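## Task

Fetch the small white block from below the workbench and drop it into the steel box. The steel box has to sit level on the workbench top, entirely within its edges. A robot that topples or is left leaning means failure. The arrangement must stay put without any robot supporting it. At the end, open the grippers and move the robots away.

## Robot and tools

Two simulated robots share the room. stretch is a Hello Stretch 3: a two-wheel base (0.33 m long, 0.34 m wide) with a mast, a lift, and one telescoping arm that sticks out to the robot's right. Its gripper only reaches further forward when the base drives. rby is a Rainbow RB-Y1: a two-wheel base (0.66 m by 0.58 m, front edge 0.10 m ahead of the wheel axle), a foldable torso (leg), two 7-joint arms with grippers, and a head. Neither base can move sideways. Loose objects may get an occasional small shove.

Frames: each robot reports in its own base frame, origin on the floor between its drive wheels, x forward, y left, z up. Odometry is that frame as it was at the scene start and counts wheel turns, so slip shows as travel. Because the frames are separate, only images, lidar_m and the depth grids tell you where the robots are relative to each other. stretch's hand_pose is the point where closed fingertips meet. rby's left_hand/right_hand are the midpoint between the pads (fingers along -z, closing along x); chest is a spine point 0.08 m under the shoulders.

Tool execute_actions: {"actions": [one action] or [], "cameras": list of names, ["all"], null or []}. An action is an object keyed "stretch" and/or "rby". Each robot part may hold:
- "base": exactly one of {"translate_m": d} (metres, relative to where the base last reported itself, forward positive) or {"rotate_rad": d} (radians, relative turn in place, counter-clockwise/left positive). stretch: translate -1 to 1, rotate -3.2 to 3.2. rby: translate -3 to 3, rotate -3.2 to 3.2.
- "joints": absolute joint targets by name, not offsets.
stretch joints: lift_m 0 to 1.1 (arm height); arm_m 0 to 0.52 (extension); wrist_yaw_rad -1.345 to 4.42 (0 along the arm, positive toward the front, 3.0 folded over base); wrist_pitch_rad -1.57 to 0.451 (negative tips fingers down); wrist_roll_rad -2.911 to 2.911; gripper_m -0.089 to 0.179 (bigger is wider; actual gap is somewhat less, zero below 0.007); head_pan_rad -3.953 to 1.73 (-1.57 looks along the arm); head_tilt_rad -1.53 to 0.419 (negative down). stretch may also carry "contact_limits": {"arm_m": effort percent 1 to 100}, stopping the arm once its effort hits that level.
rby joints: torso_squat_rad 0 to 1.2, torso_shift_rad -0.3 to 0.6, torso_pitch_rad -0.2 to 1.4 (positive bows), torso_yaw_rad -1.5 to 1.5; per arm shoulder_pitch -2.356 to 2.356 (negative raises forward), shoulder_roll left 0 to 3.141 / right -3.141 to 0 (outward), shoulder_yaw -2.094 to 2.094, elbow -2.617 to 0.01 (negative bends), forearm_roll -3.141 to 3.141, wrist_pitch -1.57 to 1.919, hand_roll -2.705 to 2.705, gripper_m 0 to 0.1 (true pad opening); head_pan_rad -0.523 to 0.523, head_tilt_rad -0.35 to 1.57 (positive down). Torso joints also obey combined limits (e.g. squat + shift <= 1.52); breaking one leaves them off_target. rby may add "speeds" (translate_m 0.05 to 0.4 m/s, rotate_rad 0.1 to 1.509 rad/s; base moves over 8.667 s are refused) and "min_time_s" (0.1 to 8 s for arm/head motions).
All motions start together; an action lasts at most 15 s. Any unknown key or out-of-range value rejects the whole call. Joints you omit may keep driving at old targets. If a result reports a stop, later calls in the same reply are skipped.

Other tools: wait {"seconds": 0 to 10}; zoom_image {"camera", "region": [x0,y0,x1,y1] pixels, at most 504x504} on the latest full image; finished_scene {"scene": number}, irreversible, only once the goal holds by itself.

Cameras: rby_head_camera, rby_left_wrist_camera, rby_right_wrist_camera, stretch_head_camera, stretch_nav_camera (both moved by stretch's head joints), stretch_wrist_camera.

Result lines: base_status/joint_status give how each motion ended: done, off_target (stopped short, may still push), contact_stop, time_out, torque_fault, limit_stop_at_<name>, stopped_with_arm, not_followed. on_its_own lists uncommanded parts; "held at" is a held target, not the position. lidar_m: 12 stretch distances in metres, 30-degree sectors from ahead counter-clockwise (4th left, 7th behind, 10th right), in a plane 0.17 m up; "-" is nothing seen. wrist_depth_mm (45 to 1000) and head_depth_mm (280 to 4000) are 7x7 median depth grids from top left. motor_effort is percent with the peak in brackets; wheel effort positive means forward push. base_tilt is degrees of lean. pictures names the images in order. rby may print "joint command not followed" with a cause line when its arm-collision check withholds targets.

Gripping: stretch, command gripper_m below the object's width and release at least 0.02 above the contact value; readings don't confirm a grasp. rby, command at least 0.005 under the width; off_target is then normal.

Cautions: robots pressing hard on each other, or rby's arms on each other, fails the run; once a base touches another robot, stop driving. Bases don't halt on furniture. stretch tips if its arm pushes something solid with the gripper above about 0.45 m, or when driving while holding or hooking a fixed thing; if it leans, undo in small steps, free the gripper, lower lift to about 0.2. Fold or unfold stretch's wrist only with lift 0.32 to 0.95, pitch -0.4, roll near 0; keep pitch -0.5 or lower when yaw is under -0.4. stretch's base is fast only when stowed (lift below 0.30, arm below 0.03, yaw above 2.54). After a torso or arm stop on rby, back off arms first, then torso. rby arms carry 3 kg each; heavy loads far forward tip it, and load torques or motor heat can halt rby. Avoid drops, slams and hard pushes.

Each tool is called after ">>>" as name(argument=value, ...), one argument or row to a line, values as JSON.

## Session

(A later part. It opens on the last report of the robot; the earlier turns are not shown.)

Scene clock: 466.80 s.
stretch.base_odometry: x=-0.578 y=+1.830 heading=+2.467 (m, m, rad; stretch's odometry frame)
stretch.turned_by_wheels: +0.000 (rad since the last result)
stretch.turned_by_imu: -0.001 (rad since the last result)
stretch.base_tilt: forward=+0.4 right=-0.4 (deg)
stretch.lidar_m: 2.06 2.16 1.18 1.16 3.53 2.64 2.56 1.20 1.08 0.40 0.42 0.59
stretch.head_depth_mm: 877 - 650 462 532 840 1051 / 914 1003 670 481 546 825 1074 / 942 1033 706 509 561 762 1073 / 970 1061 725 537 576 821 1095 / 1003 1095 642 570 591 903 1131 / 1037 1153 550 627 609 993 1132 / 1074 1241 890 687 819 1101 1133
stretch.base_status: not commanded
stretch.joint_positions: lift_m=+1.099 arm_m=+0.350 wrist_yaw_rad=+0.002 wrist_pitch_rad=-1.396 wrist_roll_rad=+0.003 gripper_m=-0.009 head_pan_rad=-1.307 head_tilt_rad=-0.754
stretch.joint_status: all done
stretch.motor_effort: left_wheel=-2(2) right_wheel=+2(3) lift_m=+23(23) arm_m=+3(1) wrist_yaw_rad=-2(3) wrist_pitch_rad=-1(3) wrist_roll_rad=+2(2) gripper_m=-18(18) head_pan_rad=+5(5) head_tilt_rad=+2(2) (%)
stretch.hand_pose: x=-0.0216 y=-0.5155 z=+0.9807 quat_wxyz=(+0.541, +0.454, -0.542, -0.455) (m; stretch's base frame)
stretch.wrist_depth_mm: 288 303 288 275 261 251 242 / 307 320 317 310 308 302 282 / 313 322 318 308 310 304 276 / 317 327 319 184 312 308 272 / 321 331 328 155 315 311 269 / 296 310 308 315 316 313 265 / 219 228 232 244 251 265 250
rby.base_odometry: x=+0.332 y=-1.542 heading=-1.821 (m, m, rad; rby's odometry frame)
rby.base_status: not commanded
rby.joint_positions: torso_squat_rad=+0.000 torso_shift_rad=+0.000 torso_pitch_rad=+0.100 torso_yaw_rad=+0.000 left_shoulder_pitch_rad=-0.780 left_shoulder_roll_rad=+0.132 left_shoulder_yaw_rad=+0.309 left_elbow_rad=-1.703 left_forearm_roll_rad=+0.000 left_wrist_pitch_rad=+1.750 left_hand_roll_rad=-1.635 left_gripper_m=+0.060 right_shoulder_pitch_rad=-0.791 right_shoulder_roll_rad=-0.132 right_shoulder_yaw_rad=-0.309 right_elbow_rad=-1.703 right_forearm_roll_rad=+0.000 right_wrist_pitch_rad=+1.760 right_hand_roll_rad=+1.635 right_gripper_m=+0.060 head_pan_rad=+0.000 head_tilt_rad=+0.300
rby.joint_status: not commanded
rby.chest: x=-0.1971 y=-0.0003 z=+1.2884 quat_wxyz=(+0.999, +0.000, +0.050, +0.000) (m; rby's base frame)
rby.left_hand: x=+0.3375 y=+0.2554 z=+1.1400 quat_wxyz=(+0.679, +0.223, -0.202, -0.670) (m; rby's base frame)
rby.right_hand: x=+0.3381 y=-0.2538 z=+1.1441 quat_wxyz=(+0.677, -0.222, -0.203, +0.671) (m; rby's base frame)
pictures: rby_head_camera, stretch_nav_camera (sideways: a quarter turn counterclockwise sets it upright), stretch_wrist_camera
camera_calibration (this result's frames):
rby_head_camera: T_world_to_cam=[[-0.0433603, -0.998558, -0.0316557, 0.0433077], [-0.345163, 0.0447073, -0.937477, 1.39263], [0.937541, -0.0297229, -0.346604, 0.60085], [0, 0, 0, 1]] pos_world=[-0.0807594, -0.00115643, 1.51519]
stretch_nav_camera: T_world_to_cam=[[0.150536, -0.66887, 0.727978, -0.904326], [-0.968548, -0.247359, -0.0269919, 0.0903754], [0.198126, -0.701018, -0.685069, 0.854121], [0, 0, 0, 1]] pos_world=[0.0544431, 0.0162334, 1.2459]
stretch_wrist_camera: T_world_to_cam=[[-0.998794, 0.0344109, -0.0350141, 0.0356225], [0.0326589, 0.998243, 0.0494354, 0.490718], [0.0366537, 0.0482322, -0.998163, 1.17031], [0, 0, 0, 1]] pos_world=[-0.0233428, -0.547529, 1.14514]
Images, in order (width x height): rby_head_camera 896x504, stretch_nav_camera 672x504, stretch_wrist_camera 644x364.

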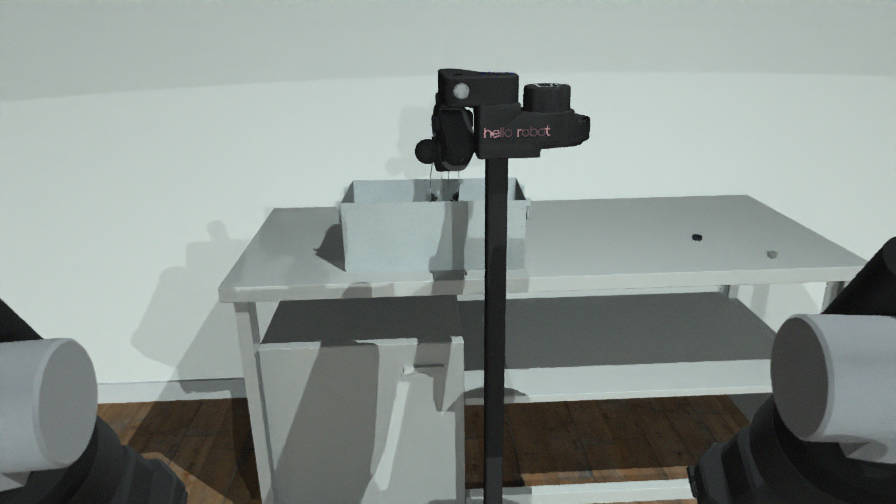

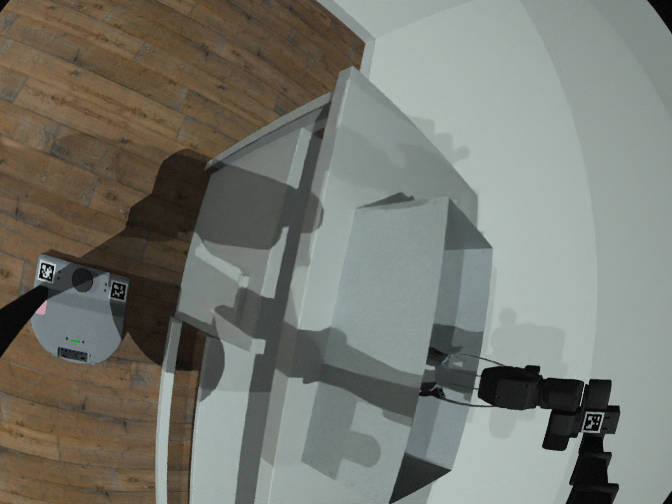

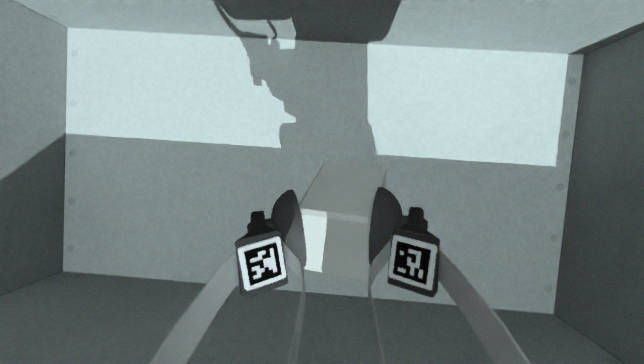

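>>> execute_actions(
  actions=[
    {"stretch":{"joints":{"lift_m":1.01,"arm_m":0.39}}},
  ],
  cameras=["stretch_wrist_camera","stretch_nav_camera"],
)

>>> execute_actions(
  actions=[
    {"stretch":{"joints":{"gripper_m":0.09}}},
  ],
  cameras=["stretch_wrist_camera"],
)

>>> execute_actions(
  actions=[
    {"stretch":{"joints":{"lift_m":1.095,"wrist_pitch_rad":-1.0,"arm_m":0.28}}},
  ],
  cameras=["stretch_wrist_camera"],
)

>>> execute_actions(
  actions=[
    {"stretch":{"joints":{"wrist_pitch_rad":-0.1,"arm_m":0.22}}},
  ],
  cameras=[],
)

>>> execute_actions(
  actions=[
    {"stretch":{"joints":{"wrist_yaw_rad":1.6,"arm_m":0.0}}},
  ],
  cameras=["rby_head_camera","stretch_nav_camera","stretch_head_camera"],
)

Scene clock: 484.73 s.
stretch.base_odometry: x=-0.578 y=+1.830 heading=+2.467 (m, m, rad; stretch's odometry frame)
stretch.turned_by_wheels: +0.000 (rad since the last result)
stretch.turned_by_imu: -0.001 (rad since the last result)
stretch.base_tilt: forward=+0.4 right=-0.4 (deg)
stretch.lidar_m: 2.07 2.17 1.19 1.16 3.55 2.63 2.56 1.20 1.08 0.40 0.42 0.59
stretch.head_depth_mm: 870 - 681 463 532 842 1055 / 911 1007 695 482 545 824 1074 / 941 1030 708 508 560 761 1075 / 971 1058 725 537 576 820 1091 / 1003 1098 640 569 592 902 1133 / 1036 1151 550 627 609 994 1133 / 1071 1244 892 687 816 1100 1141
stretch.base_status: not commanded
stretch.joint_positions: lift_m=+1.010 arm_m=+0.390 wrist_yaw_rad=+0.002 wrist_pitch_rad=-1.398 wrist_roll_rad=+0.003 gripper_m=-0.009 head_pan_rad=-1.307 head_tilt_rad=-0.754
stretch.joint_status: all done
stretch.motor_effort: left_wheel=-2(2) right_wheel=+2(2) lift_m=+17(21) arm_m=+3(4) wrist_yaw_rad=-1(3) wrist_pitch_rad=-1(1) wrist_roll_rad=+1(1) gripper_m=-17(17) head_pan_rad=+5(5) head_tilt_rad=+2(1) (%)
stretch.hand_pose: x=-0.0216 y=-0.5551 z=+0.8924 quat_wxyz=(+0.541, +0.455, -0.541, -0.455) (m; stretch's base frame)
stretch.wrist_depth_mm: 213 202 192 183 175 167 161 / 234 231 230 224 223 220 217 / 237 233 230 228 226 222 217 / 239 238 232 184 227 224 219 / 242 240 236 156 228 225 223 / 244 241 238 235 232 226 223 / 246 243 239 237 233 228 226
rby.base_odometry: x=+0.332 y=-1.542 heading=-1.821 (m, m, rad; rby's odometry frame)
rby.base_status: not commanded
rby.joint_positions: torso_squat_rad=+0.000 torso_shift_rad=+0.000 torso_pitch_rad=+0.100 torso_yaw_rad=+0.000 left_shoulder_pitch_rad=-0.780 left_shoulder_roll_rad=+0.132 left_shoulder_yaw_rad=+0.309 left_elbow_rad=-1.703 left_forearm_roll_rad=+0.000 left_wrist_pitch_rad=+1.750 left_hand_roll_rad=-1.635 left_gripper_m=+0.060 right_shoulder_pitch_rad=-0.791 right_shoulder_roll_rad=-0.132 right_shoulder_yaw_rad=-0.309 right_elbow_rad=-1.703 right_forearm_roll_rad=+0.000 right_wrist_pitch_rad=+1.760 right_hand_roll_rad=+1.635 right_gripper_m=+0.060 head_pan_rad=+0.000 head_tilt_rad=+0.300
rby.joint_status: not commanded
rby.chest: x=-0.1971 y=-0.0003 z=+1.2884 quat_wxyz=(+0.999, +0.000, +0.050, +0.000) (m; rby's base frame)
rby.left_hand: x=+0.3375 y=+0.2554 z=+1.1400 quat_wxyz=(+0.679, +0.223, -0.202, -0.670) (m; rby's base frame)
rby.right_hand: x=+0.3381 y=-0.2538 z=+1.1441 quat_wxyz=(+0.677, -0.222, -0.203, +0.671) (m; rby's base frame)
pictures: stretch_nav_camera (sideways: a quarter turn counterclockwise sets it upright), stretch_wrist_camera
camera_calibration (this result's frames):
stretch_nav_camera: T_world_to_cam=[[0.150536, -0.66887, 0.727978, -0.904326], [-0.968548, -0.247359, -0.0269919, 0.0903754], [0.198126, -0.701018, -0.685069, 0.854121], [0, 0, 0, 1]] pos_world=[0.0544431, 0.0162334, 1.2459]
stretch_wrist_camera: T_world_to_cam=[[-0.998794, 0.0344597, -0.0349655, 0.0338754], [0.0326609, 0.998176, 0.0507716, 0.533445], [0.0366513, 0.0495684, -0.998098, 1.08468], [0, 0, 0, 1]] pos_world=[-0.0233432, -0.587405, 1.05672]
Images, in order (width x height): stretch_nav_camera 672x504, stretch_wrist_camera 644x364.

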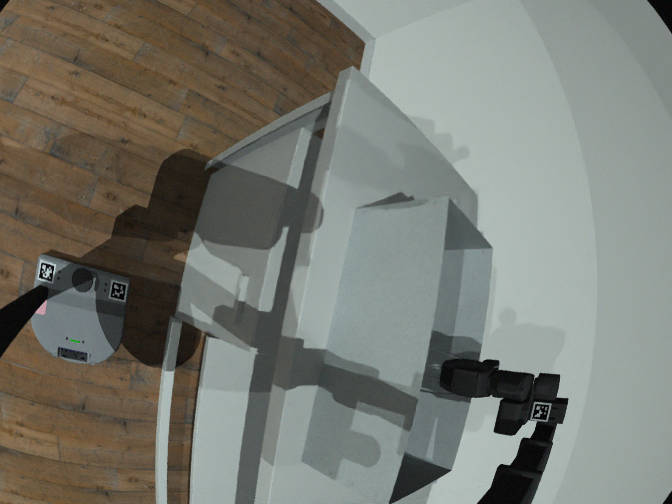

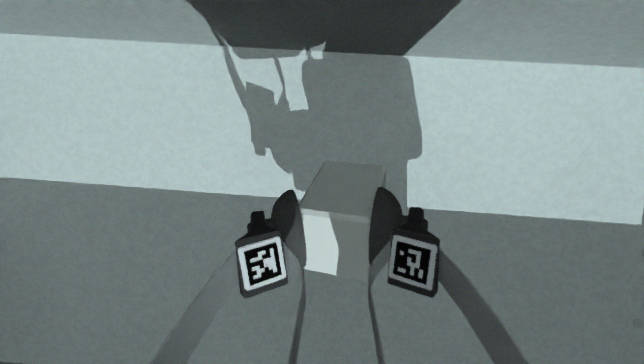

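Scene clock: 486.23 s.
stretch.base_odometry: x=-0.578 y=+1.830 heading=+2.467 (m, m, rad; stretch's odometry frame)
stretch.turned_by_wheels: +0.000 (rad since the last result)
stretch.turned_by_imu: +0.000 (rad since the last result)
stretch.base_tilt: forward=+0.5 right=-0.4 (deg)
stretch.lidar_m: 2.06 2.16 1.18 1.16 3.57 2.64 2.56 1.20 1.08 0.40 0.42 0.59
stretch.head_depth_mm: 873 - 684 462 532 840 1051 / 912 1010 700 482 546 825 1072 / 941 1032 707 508 560 762 1074 / 969 1060 725 537 575 819 1093 / 1001 1095 642 569 592 903 1133 / 1035 1151 550 627 609 991 1137 / 1073 1247 892 687 818 1105 1137
stretch.base_status: not commanded
stretch.joint_positions: lift_m=+1.010 arm_m=+0.390 wrist_yaw_rad=+0.002 wrist_pitch_rad=-1.398 wrist_roll_rad=+0.003 gripper_m=+0.090 head_pan_rad=-1.307 head_tilt_rad=-0.754
stretch.joint_status: all done
stretch.motor_effort: left_wheel=-2(2) right_wheel=+3(3) lift_m=+17(17) arm_m=+3(3) wrist_yaw_rad=-2(2) wrist_pitch_rad=-1(1) wrist_roll_rad=+2(2) gripper_m=+0(80) head_pan_rad=+5(5) head_tilt_rad=+3(3) (%)
stretch.hand_pose: x=-0.0216 y=-0.5551 z=+0.8924 quat_wxyz=(+0.541, +0.455, -0.541, -0.455) (m; stretch's base frame)
stretch.wrist_depth_mm: 212 203 192 182 174 167 161 / 235 231 228 227 223 220 216 / 237 234 230 228 225 222 217 / 240 237 233 229 225 223 221 / 242 237 235 231 230 225 222 / 242 240 239 235 233 227 225 / 246 245 242 236 234 230 227
rby.base_odometry: x=+0.332 y=-1.542 heading=-1.821 (m, m, rad; rby's odometry frame)
rby.base_status: not commanded
rby.joint_positions: torso_squat_rad=+0.000 torso_shift_rad=+0.000 torso_pitch_rad=+0.100 torso_yaw_rad=+0.000 left_shoulder_pitch_rad=-0.780 left_shoulder_roll_rad=+0.132 left_shoulder_yaw_rad=+0.309 left_elbow_rad=-1.703 left_forearm_roll_rad=+0.000 left_wrist_pitch_rad=+1.750 left_hand_roll_rad=-1.635 left_gripper_m=+0.060 right_shoulder_pitch_rad=-0.791 right_shoulder_roll_rad=-0.132 right_shoulder_yaw_rad=-0.309 right_elbow_rad=-1.703 right_forearm_roll_rad=+0.000 right_wrist_pitch_rad=+1.760 right_hand_roll_rad=+1.635 right_gripper_m=+0.060 head_pan_rad=+0.000 head_tilt_rad=+0.300
rby.joint_status: not commanded
rby.chest: x=-0.1971 y=-0.0003 z=+1.2884 quat_wxyz=(+0.999, +0.000, +0.050, +0.000) (m; rby's base frame)
rby.left_hand: x=+0.3375 y=+0.2554 z=+1.1400 quat_wxyz=(+0.679, +0.223, -0.202, -0.670) (m; rby's base frame)
rby.right_hand: x=+0.3381 y=-0.2538 z=+1.1441 quat_wxyz=(+0.677, -0.222, -0.203, +0.671) (m; rby's base frame)
pictures: stretch_wrist_camera
camera_calibration (this result's frames):
stretch_wrist_camera: T_world_to_cam=[[-0.998794, 0.0344599, -0.0349655, 0.0338756], [0.0326612, 0.998176, 0.0507715, 0.533446], [0.0366513, 0.0495683, -0.998098, 1.08468], [0, 0, 0, 1]] pos_world=[-0.0233432, -0.587406, 1.05672]
Images, in order (width x height): stretch_wrist_camera 644x364.

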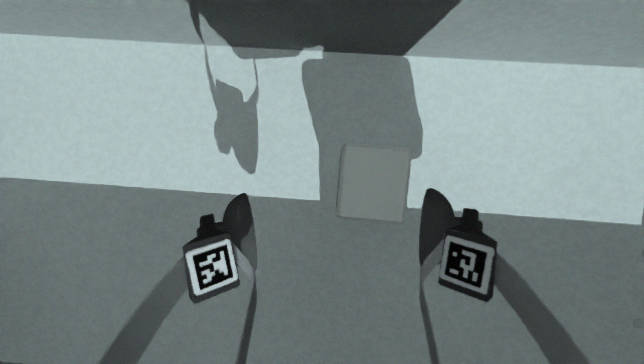

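Scene clock: 488.30 s.
stretch.base_odometry: x=-0.578 y=+1.830 heading=+2.467 (m, m, rad; stretch's odometry frame)
stretch.turned_by_wheels: +0.000 (rad since the last result)
stretch.turned_by_imu: -0.001 (rad since the last result)
stretch.base_tilt: forward=+0.4 right=-0.4 (deg)
stretch.lidar_m: 2.06 2.16 1.19 1.16 3.52 2.63 2.56 1.20 1.08 0.40 0.42 0.59
stretch.head_depth_mm: 868 - 675 462 532 843 1047 / 917 1004 691 481 547 823 1072 / 941 1031 708 508 562 762 1074 / 974 1060 724 538 575 821 1093 / 1001 1098 642 569 591 903 1129 / 1034 1153 549 626 608 993 1139 / 1072 1241 891 687 815 1100 1139
stretch.base_status: not commanded
stretch.joint_positions: lift_m=+1.095 arm_m=+0.280 wrist_yaw_rad=+0.002 wrist_pitch_rad=-1.012 wrist_roll_rad=+0.003 gripper_m=+0.090 head_pan_rad=-1.307 head_tilt_rad=-0.754
stretch.joint_status: all done
stretch.motor_effort: left_wheel=-2(2) right_wheel=+3(3) lift_m=+23(25) arm_m=-4(3) wrist_yaw_rad=-1(2) wrist_pitch_rad=+4(3) wrist_roll_rad=+1(2) gripper_m=+0(0) head_pan_rad=+4(4) head_tilt_rad=+2(2) (%)
stretch.hand_pose: x=-0.0214 y=-0.5405 z=+1.0034 quat_wxyz=(+0.618, +0.343, -0.618, -0.343) (m; stretch's base frame)
stretch.wrist_depth_mm: 220 213 206 198 192 186 182 / 276 270 256 248 236 228 221 / 304 361 349 325 310 295 267 / 311 367 365 356 355 346 285 / 310 348 346 338 329 327 277 / 316 332 324 324 318 312 275 / 314 316 313 308 299 299 260
rby.base_odometry: x=+0.332 y=-1.542 heading=-1.821 (m, m, rad; rby's odometry frame)
rby.base_status: not commanded
rby.joint_positions: torso_squat_rad=+0.000 torso_shift_rad=+0.000 torso_pitch_rad=+0.100 torso_yaw_rad=+0.000 left_shoulder_pitch_rad=-0.780 left_shoulder_roll_rad=+0.132 left_shoulder_yaw_rad=+0.309 left_elbow_rad=-1.703 left_forearm_roll_rad=+0.000 left_wrist_pitch_rad=+1.750 left_hand_roll_rad=-1.635 left_gripper_m=+0.060 right_shoulder_pitch_rad=-0.791 right_shoulder_roll_rad=-0.132 right_shoulder_yaw_rad=-0.309 right_elbow_rad=-1.703 right_forearm_roll_rad=+0.000 right_wrist_pitch_rad=+1.760 right_hand_roll_rad=+1.635 right_gripper_m=+0.060 head_pan_rad=+0.000 head_tilt_rad=+0.300
rby.joint_status: not commanded
rby.chest: x=-0.1971 y=-0.0003 z=+1.2884 quat_wxyz=(+0.999, +0.000, +0.050, +0.000) (m; rby's base frame)
rby.left_hand: x=+0.3375 y=+0.2554 z=+1.1400 quat_wxyz=(+0.679, +0.223, -0.202, -0.670) (m; rby's base frame)
rby.right_hand: x=+0.3381 y=-0.2538 z=+1.1441 quat_wxyz=(+0.677, -0.222, -0.203, +0.671) (m; rby's base frame)
pictures: stretch_wrist_camera
camera_calibration (this result's frames):
stretch_wrist_camera: T_world_to_cam=[[-0.998772, 0.0183558, -0.046012, 0.0398385], [0.0324587, 0.944148, -0.327919, 0.863993], [0.0374229, -0.32901, -0.943585, 0.935473], [0, 0, 0, 1]] pos_world=[-0.0232626, -0.508689, 1.16785]
Images, in order (width x height): stretch_wrist_camera 644x364.

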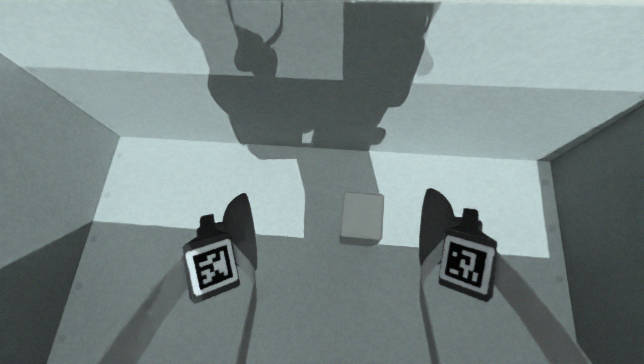

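Scene clock: 489.90 s.
stretch.base_odometry: x=-0.578 y=+1.830 heading=+2.467 (m, m, rad; stretch's odometry frame)
stretch.turned_by_wheels: +0.000 (rad since the last result)
stretch.turned_by_imu: +0.000 (rad since the last result)
stretch.base_tilt: forward=+0.5 right=-0.4 (deg)
stretch.lidar_m: 2.06 2.17 1.19 1.16 3.53 2.63 2.56 1.19 1.08 0.40 0.42 0.59
stretch.head_depth_mm: 868 1013 662 463 533 841 1054 / 905 1011 689 482 546 823 1074 / 942 1034 707 508 561 762 1073 / 971 1058 725 536 575 818 1096 / 1005 1097 641 570 592 904 1135 / 1035 1153 550 625 609 991 1137 / 1073 1239 893 687 818 1105 1132
stretch.base_status: not commanded
stretch.joint_positions: lift_m=+1.095 arm_m=+0.220 wrist_yaw_rad=+0.002 wrist_pitch_rad=-0.126 wrist_roll_rad=+0.003 gripper_m=+0.090 head_pan_rad=-1.307 head_tilt_rad=-0.754
stretch.joint_status: all done
stretch.motor_effort: left_wheel=-2(2) right_wheel=+3(3) lift_m=+23(23) arm_m=-4(6) wrist_yaw_rad=-2(2) wrist_pitch_rad=+8(8) wrist_roll_rad=+1(2) gripper_m=+0(0) head_pan_rad=+4(5) head_tilt_rad=+1(2) (%)
stretch.hand_pose: x=-0.0210 y=-0.6164 z=+1.1774 quat_wxyz=(+0.705, +0.045, -0.706, -0.044) (m; stretch's base frame)
stretch.wrist_depth_mm: 611 590 583 568 552 549 532 / 640 635 617 594 583 572 561 / 688 659 647 632 614 605 587 / 734 725 701 674 655 641 626 / 800 749 716 714 704 673 662 / 829 673 629 649 636 623 618 / 550 543 535 526 520 514 511
rby.base_odometry: x=+0.332 y=-1.542 heading=-1.821 (m, m, rad; rby's odometry frame)
rby.base_status: not commanded
rby.joint_positions: torso_squat_rad=+0.000 torso_shift_rad=+0.000 torso_pitch_rad=+0.100 torso_yaw_rad=+0.000 left_shoulder_pitch_rad=-0.780 left_shoulder_roll_rad=+0.132 left_shoulder_yaw_rad=+0.309 left_elbow_rad=-1.703 left_forearm_roll_rad=+0.000 left_wrist_pitch_rad=+1.750 left_hand_roll_rad=-1.635 left_gripper_m=+0.060 right_shoulder_pitch_rad=-0.791 right_shoulder_roll_rad=-0.132 right_shoulder_yaw_rad=-0.309 right_elbow_rad=-1.703 right_forearm_roll_rad=+0.000 right_wrist_pitch_rad=+1.760 right_hand_roll_rad=+1.635 right_gripper_m=+0.060 head_pan_rad=+0.000 head_tilt_rad=+0.300
rby.joint_status: not commanded
rby.chest: x=-0.1971 y=-0.0003 z=+1.2884 quat_wxyz=(+0.999, +0.000, +0.050, +0.000) (m; rby's base frame)
rby.left_hand: x=+0.3375 y=+0.2554 z=+1.1400 quat_wxyz=(+0.679, +0.223, -0.202, -0.670) (m; rby's base frame)
rby.right_hand: x=+0.3381 y=-0.2538 z=+1.1441 quat_wxyz=(+0.677, -0.222, -0.203, +0.671) (m; rby's base frame)
pictures: none
No camera images: the call's "cameras" was empty. Leave "cameras" out to get every camera's image.

Scene clock: 492.77 s.
stretch.base_odometry: x=-0.578 y=+1.830 heading=+2.467 (m, m, rad; stretch's odometry frame)
stretch.turned_by_wheels: +0.000 (rad since the last result)
stretch.turned_by_imu: -0.001 (rad since the last result)
stretch.base_tilt: forward=+0.5 right=-0.4 (deg)
stretch.lidar_m: 2.06 2.17 1.18 1.16 3.53 2.63 2.56 1.20 1.08 0.40 0.42 0.59
stretch.head_depth_mm: 886 985 - - 532 839 1052 / 913 1008 671 - 547 823 1073 / 943 1033 685 - 544 761 1077 / 966 1075 - - 674 817 1095 / - - - - 788 904 1133 / - - - - 790 994 1134 / - - - - 830 1105 1134
stretch.base_status: not commanded
stretch.joint_positions: lift_m=+1.095 arm_m=+0.000 wrist_yaw_rad=+1.598 wrist_pitch_rad=-0.125 wrist_roll_rad=+0.003 gripper_m=+0.090 head_pan_rad=-1.307 head_tilt_rad=-0.754
stretch.joint_status: all done
stretch.motor_effort: left_wheel=-1(2) right_wheel=+3(3) lift_m=+23(23) arm_m=-4(5) wrist_yaw_rad=+3(2) wrist_pitch_rad=+8(8) wrist_roll_rad=+1(2) gripper_m=+0(0) head_pan_rad=+5(5) head_tilt_rad=+2(2) (%)
stretch.hand_pose: x=+0.2298 y=-0.1385 z=+1.1776 quat_wxyz=(+0.524, +0.537, -0.461, +0.474) (m; stretch's base frame)
stretch.wrist_depth_mm: - - - - - - - / - - - - - - - / - - - - - - - / - - - - - - - / - - - - - - - / - - - - - - - / - - - - - 538 503
rby.base_odometry: x=+0.332 y=-1.542 heading=-1.821 (m, m, rad; rby's odometry frame)
rby.base_status: not commanded
rby.joint_positions: torso_squat_rad=+0.000 torso_shift_rad=+0.000 torso_pitch_rad=+0.100 torso_yaw_rad=+0.000 left_shoulder_pitch_rad=-0.780 left_shoulder_roll_rad=+0.132 left_shoulder_yaw_rad=+0.309 left_elbow_rad=-1.703 left_forearm_roll_rad=+0.000 left_wrist_pitch_rad=+1.750 left_hand_roll_rad=-1.635 left_gripper_m=+0.060 right_shoulder_pitch_rad=-0.791 right_shoulder_roll_rad=-0.132 right_shoulder_yaw_rad=-0.309 right_elbow_rad=-1.703 right_forearm_roll_rad=+0.000 right_wrist_pitch_rad=+1.760 right_hand_roll_rad=+1.635 right_gripper_m=+0.060 head_pan_rad=+0.000 head_tilt_rad=+0.300
rby.joint_status: not commanded
rby.chest: x=-0.1971 y=-0.0003 z=+1.2884 quat_wxyz=(+0.999, +0.000, +0.050, +0.000) (m; rby's base frame)
rby.left_hand: x=+0.3375 y=+0.2554 z=+1.1400 quat_wxyz=(+0.679, +0.223, -0.202, -0.670) (m; rby's base frame)
rby.right_hand: x=+0.3381 y=-0.2538 z=+1.1441 quat_wxyz=(+0.677, -0.222, -0.203, +0.671) (m; rby's base frame)
pictures: rby_head_camera, stretch_head_camera (sideways: a quarter turn clockwise sets it upright), stretch_nav_camera (sideways: a quarter turn counterclockwise sets it upright)
camera_calibration (this result's frames):
rby_head_camera: T_world_to_cam=[[-0.04336, -0.998558, -0.0316559, 0.0433079], [-0.345163, 0.0447074, -0.937477, 1.39263], [0.937541, -0.0297226, -0.346603, 0.60085], [0, 0, 0, 1]] pos_world=[-0.0807596, -0.00115654, 1.51519]
stretch_head_camera: T_world_to_cam=[[-0.177229, 0.627728, -0.757989, 1.0074], [0.963006, 0.269473, -0.00200118, -0.000652521], [0.203001, -0.730303, -0.652264, 0.802927], [0, 0, 0, 1]] pos_world=[0.016174, -0.045819, 1.28732]
stretch_nav_camera: T_world_to_cam=[[0.150626, -0.668741, 0.728078, -0.904456], [-0.968503, -0.247533, -0.0269939, 0.0903778], [0.198275, -0.70108, -0.684963, 0.853982], [0, 0, 0, 1]] pos_world=[0.0544424, 0.016234, 1.2459]
Images, in order (width x height): rby_head_camera 896x504, stretch_head_camera 896x504, stretch_nav_camera 672x504.

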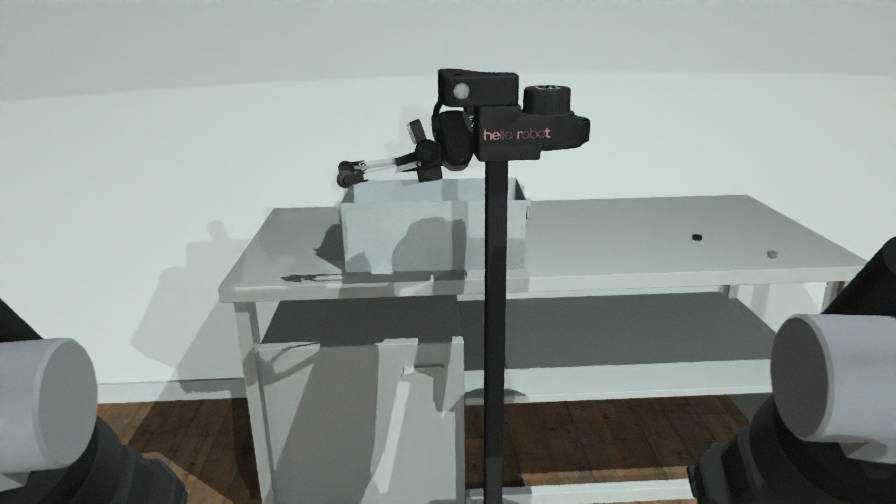

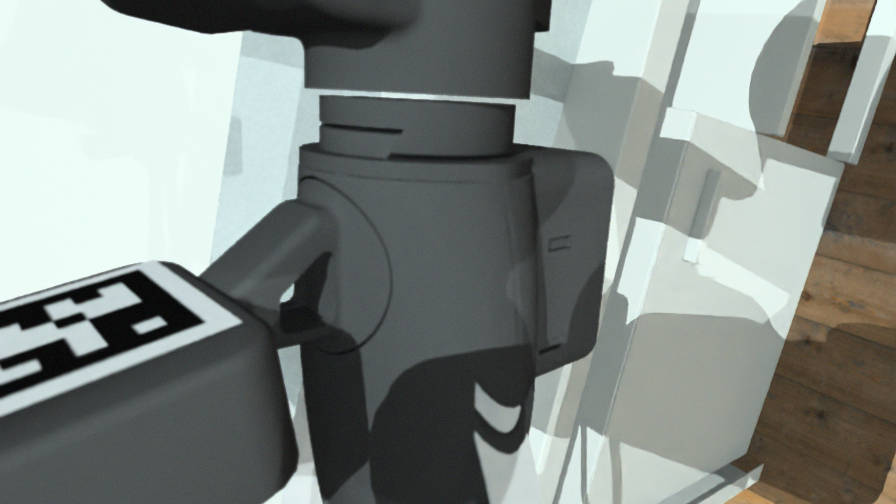

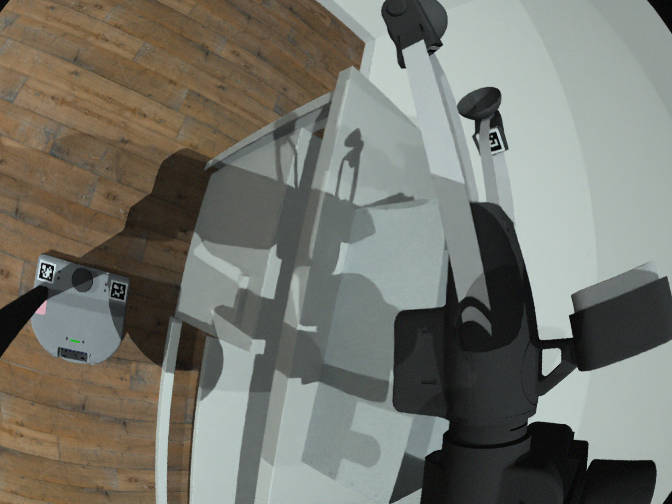

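>>> execute_actions(
  actions=[
    {"stretch":{"base":{"translate_m":-0.55}}},
  ],
  cameras=["rby_head_camera"],
)

>>> finished_scene(
  scene=1,
)

Scene clock: 504.83 s.
stretch.base_odometry: x=-0.149 y=+1.487 heading=+2.467 (m, m, rad; stretch's odometry frame)
stretch.turned_by_wheels: +0.000 (rad since the last result)
stretch.turned_by_imu: -0.005 (rad since the last result)
stretch.base_tilt: forward=+0.5 right=-0.4 (deg)
stretch.lidar_m: 2.61 2.73 1.24 4.79 2.78 2.07 2.01 0.68 0.92 1.03 0.70 0.63
stretch.head_depth_mm: 868 985 - - 546 821 1029 / 899 1016 952 - 560 841 1050 / 925 1051 1021 - 525 861 1091 / 947 1077 - - 536 878 1114 / - - - - 580 922 1133 / - - - - 592 940 1139 / - - - - 898 1082 1133
stretch.base_status: done
stretch.joint_positions: lift_m=+1.095 arm_m=+0.000 wrist_yaw_rad=+1.598 wrist_pitch_rad=-0.125 wrist_roll_rad=+0.003 gripper_m=+0.090 head_pan_rad=-1.307 head_tilt_rad=-0.754
stretch.joint_status: not commanded
stretch.motor_effort: left_wheel=-1(6) right_wheel=+2(3) lift_m=+23(23) arm_m=-3(4) wrist_yaw_rad=+2(2) wrist_pitch_rad=+8(8) wrist_roll_rad=+2(1) gripper_m=+0(0) head_pan_rad=+4(3) head_tilt_rad=+2(2) (%)
stretch.hand_pose: x=+0.2298 y=-0.1385 z=+1.1776 quat_wxyz=(+0.524, +0.537, -0.461, +0.474) (m; stretch's base frame)
stretch.wrist_depth_mm: - - - - - - - / - - - - - - - / - - - - - - - / - - - - - 713 713 / - - - - - 533 693 / - - - - - 489 400 / - - - - - 507 313
rby.base_odometry: x=+0.332 y=-1.542 heading=-1.821 (m, m, rad; rby's odometry frame)
rby.base_status: not commanded
rby.joint_positions: torso_squat_rad=+0.000 torso_shift_rad=+0.000 torso_pitch_rad=+0.100 torso_yaw_rad=+0.000 left_shoulder_pitch_rad=-0.780 left_shoulder_roll_rad=+0.132 left_shoulder_yaw_rad=+0.309 left_elbow_rad=-1.703 left_forearm_roll_rad=+0.000 left_wrist_pitch_rad=+1.750 left_hand_roll_rad=-1.635 left_gripper_m=+0.060 right_shoulder_pitch_rad=-0.791 right_shoulder_roll_rad=-0.132 right_shoulder_yaw_rad=-0.309 right_elbow_rad=-1.703 right_forearm_roll_rad=+0.000 right_wrist_pitch_rad=+1.760 right_hand_roll_rad=+1.635 right_gripper_m=+0.060 head_pan_rad=+0.000 head_tilt_rad=+0.300
rby.joint_status: not commanded
rby.chest: x=-0.1971 y=-0.0003 z=+1.2884 quat_wxyz=(+0.999, +0.000, +0.050, +0.000) (m; rby's base frame)
rby.left_hand: x=+0.3375 y=+0.2554 z=+1.1400 quat_wxyz=(+0.679, +0.223, -0.202, -0.670) (m; rby's base frame)
rby.right_hand: x=+0.3381 y=-0.2538 z=+1.1441 quat_wxyz=(+0.677, -0.222, -0.203, +0.671) (m; rby's base frame)
pictures: rby_head_camera
camera_calibration (this result's frames):
rby_head_camera: T_world_to_cam=[[-0.0433603, -0.998558, -0.0316559, 0.0433078], [-0.345163, 0.0447075, -0.937477, 1.39263], [0.937541, -0.0297229, -0.346604, 0.60085], [0, 0, 0, 1]] pos_world=[-0.0807594, -0.0011567, 1.51519]
Images, in order (width x height): rby_head_camera 896x504.

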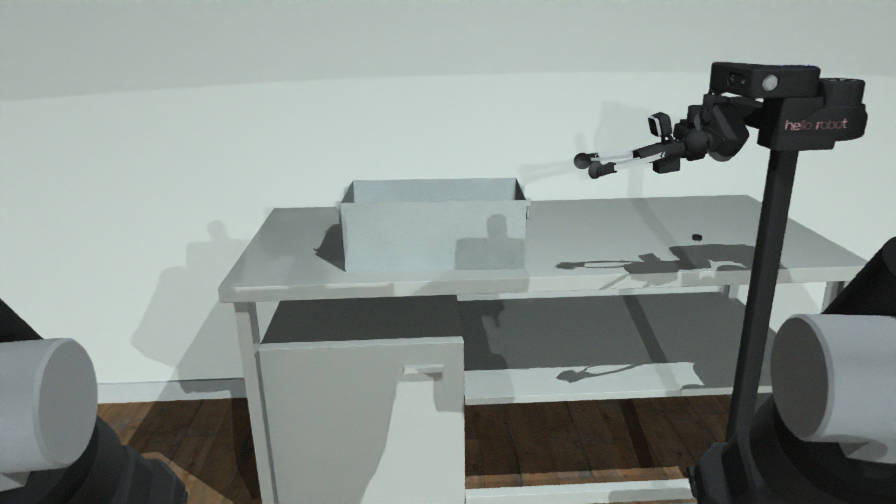

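The scene is finished: the task was done.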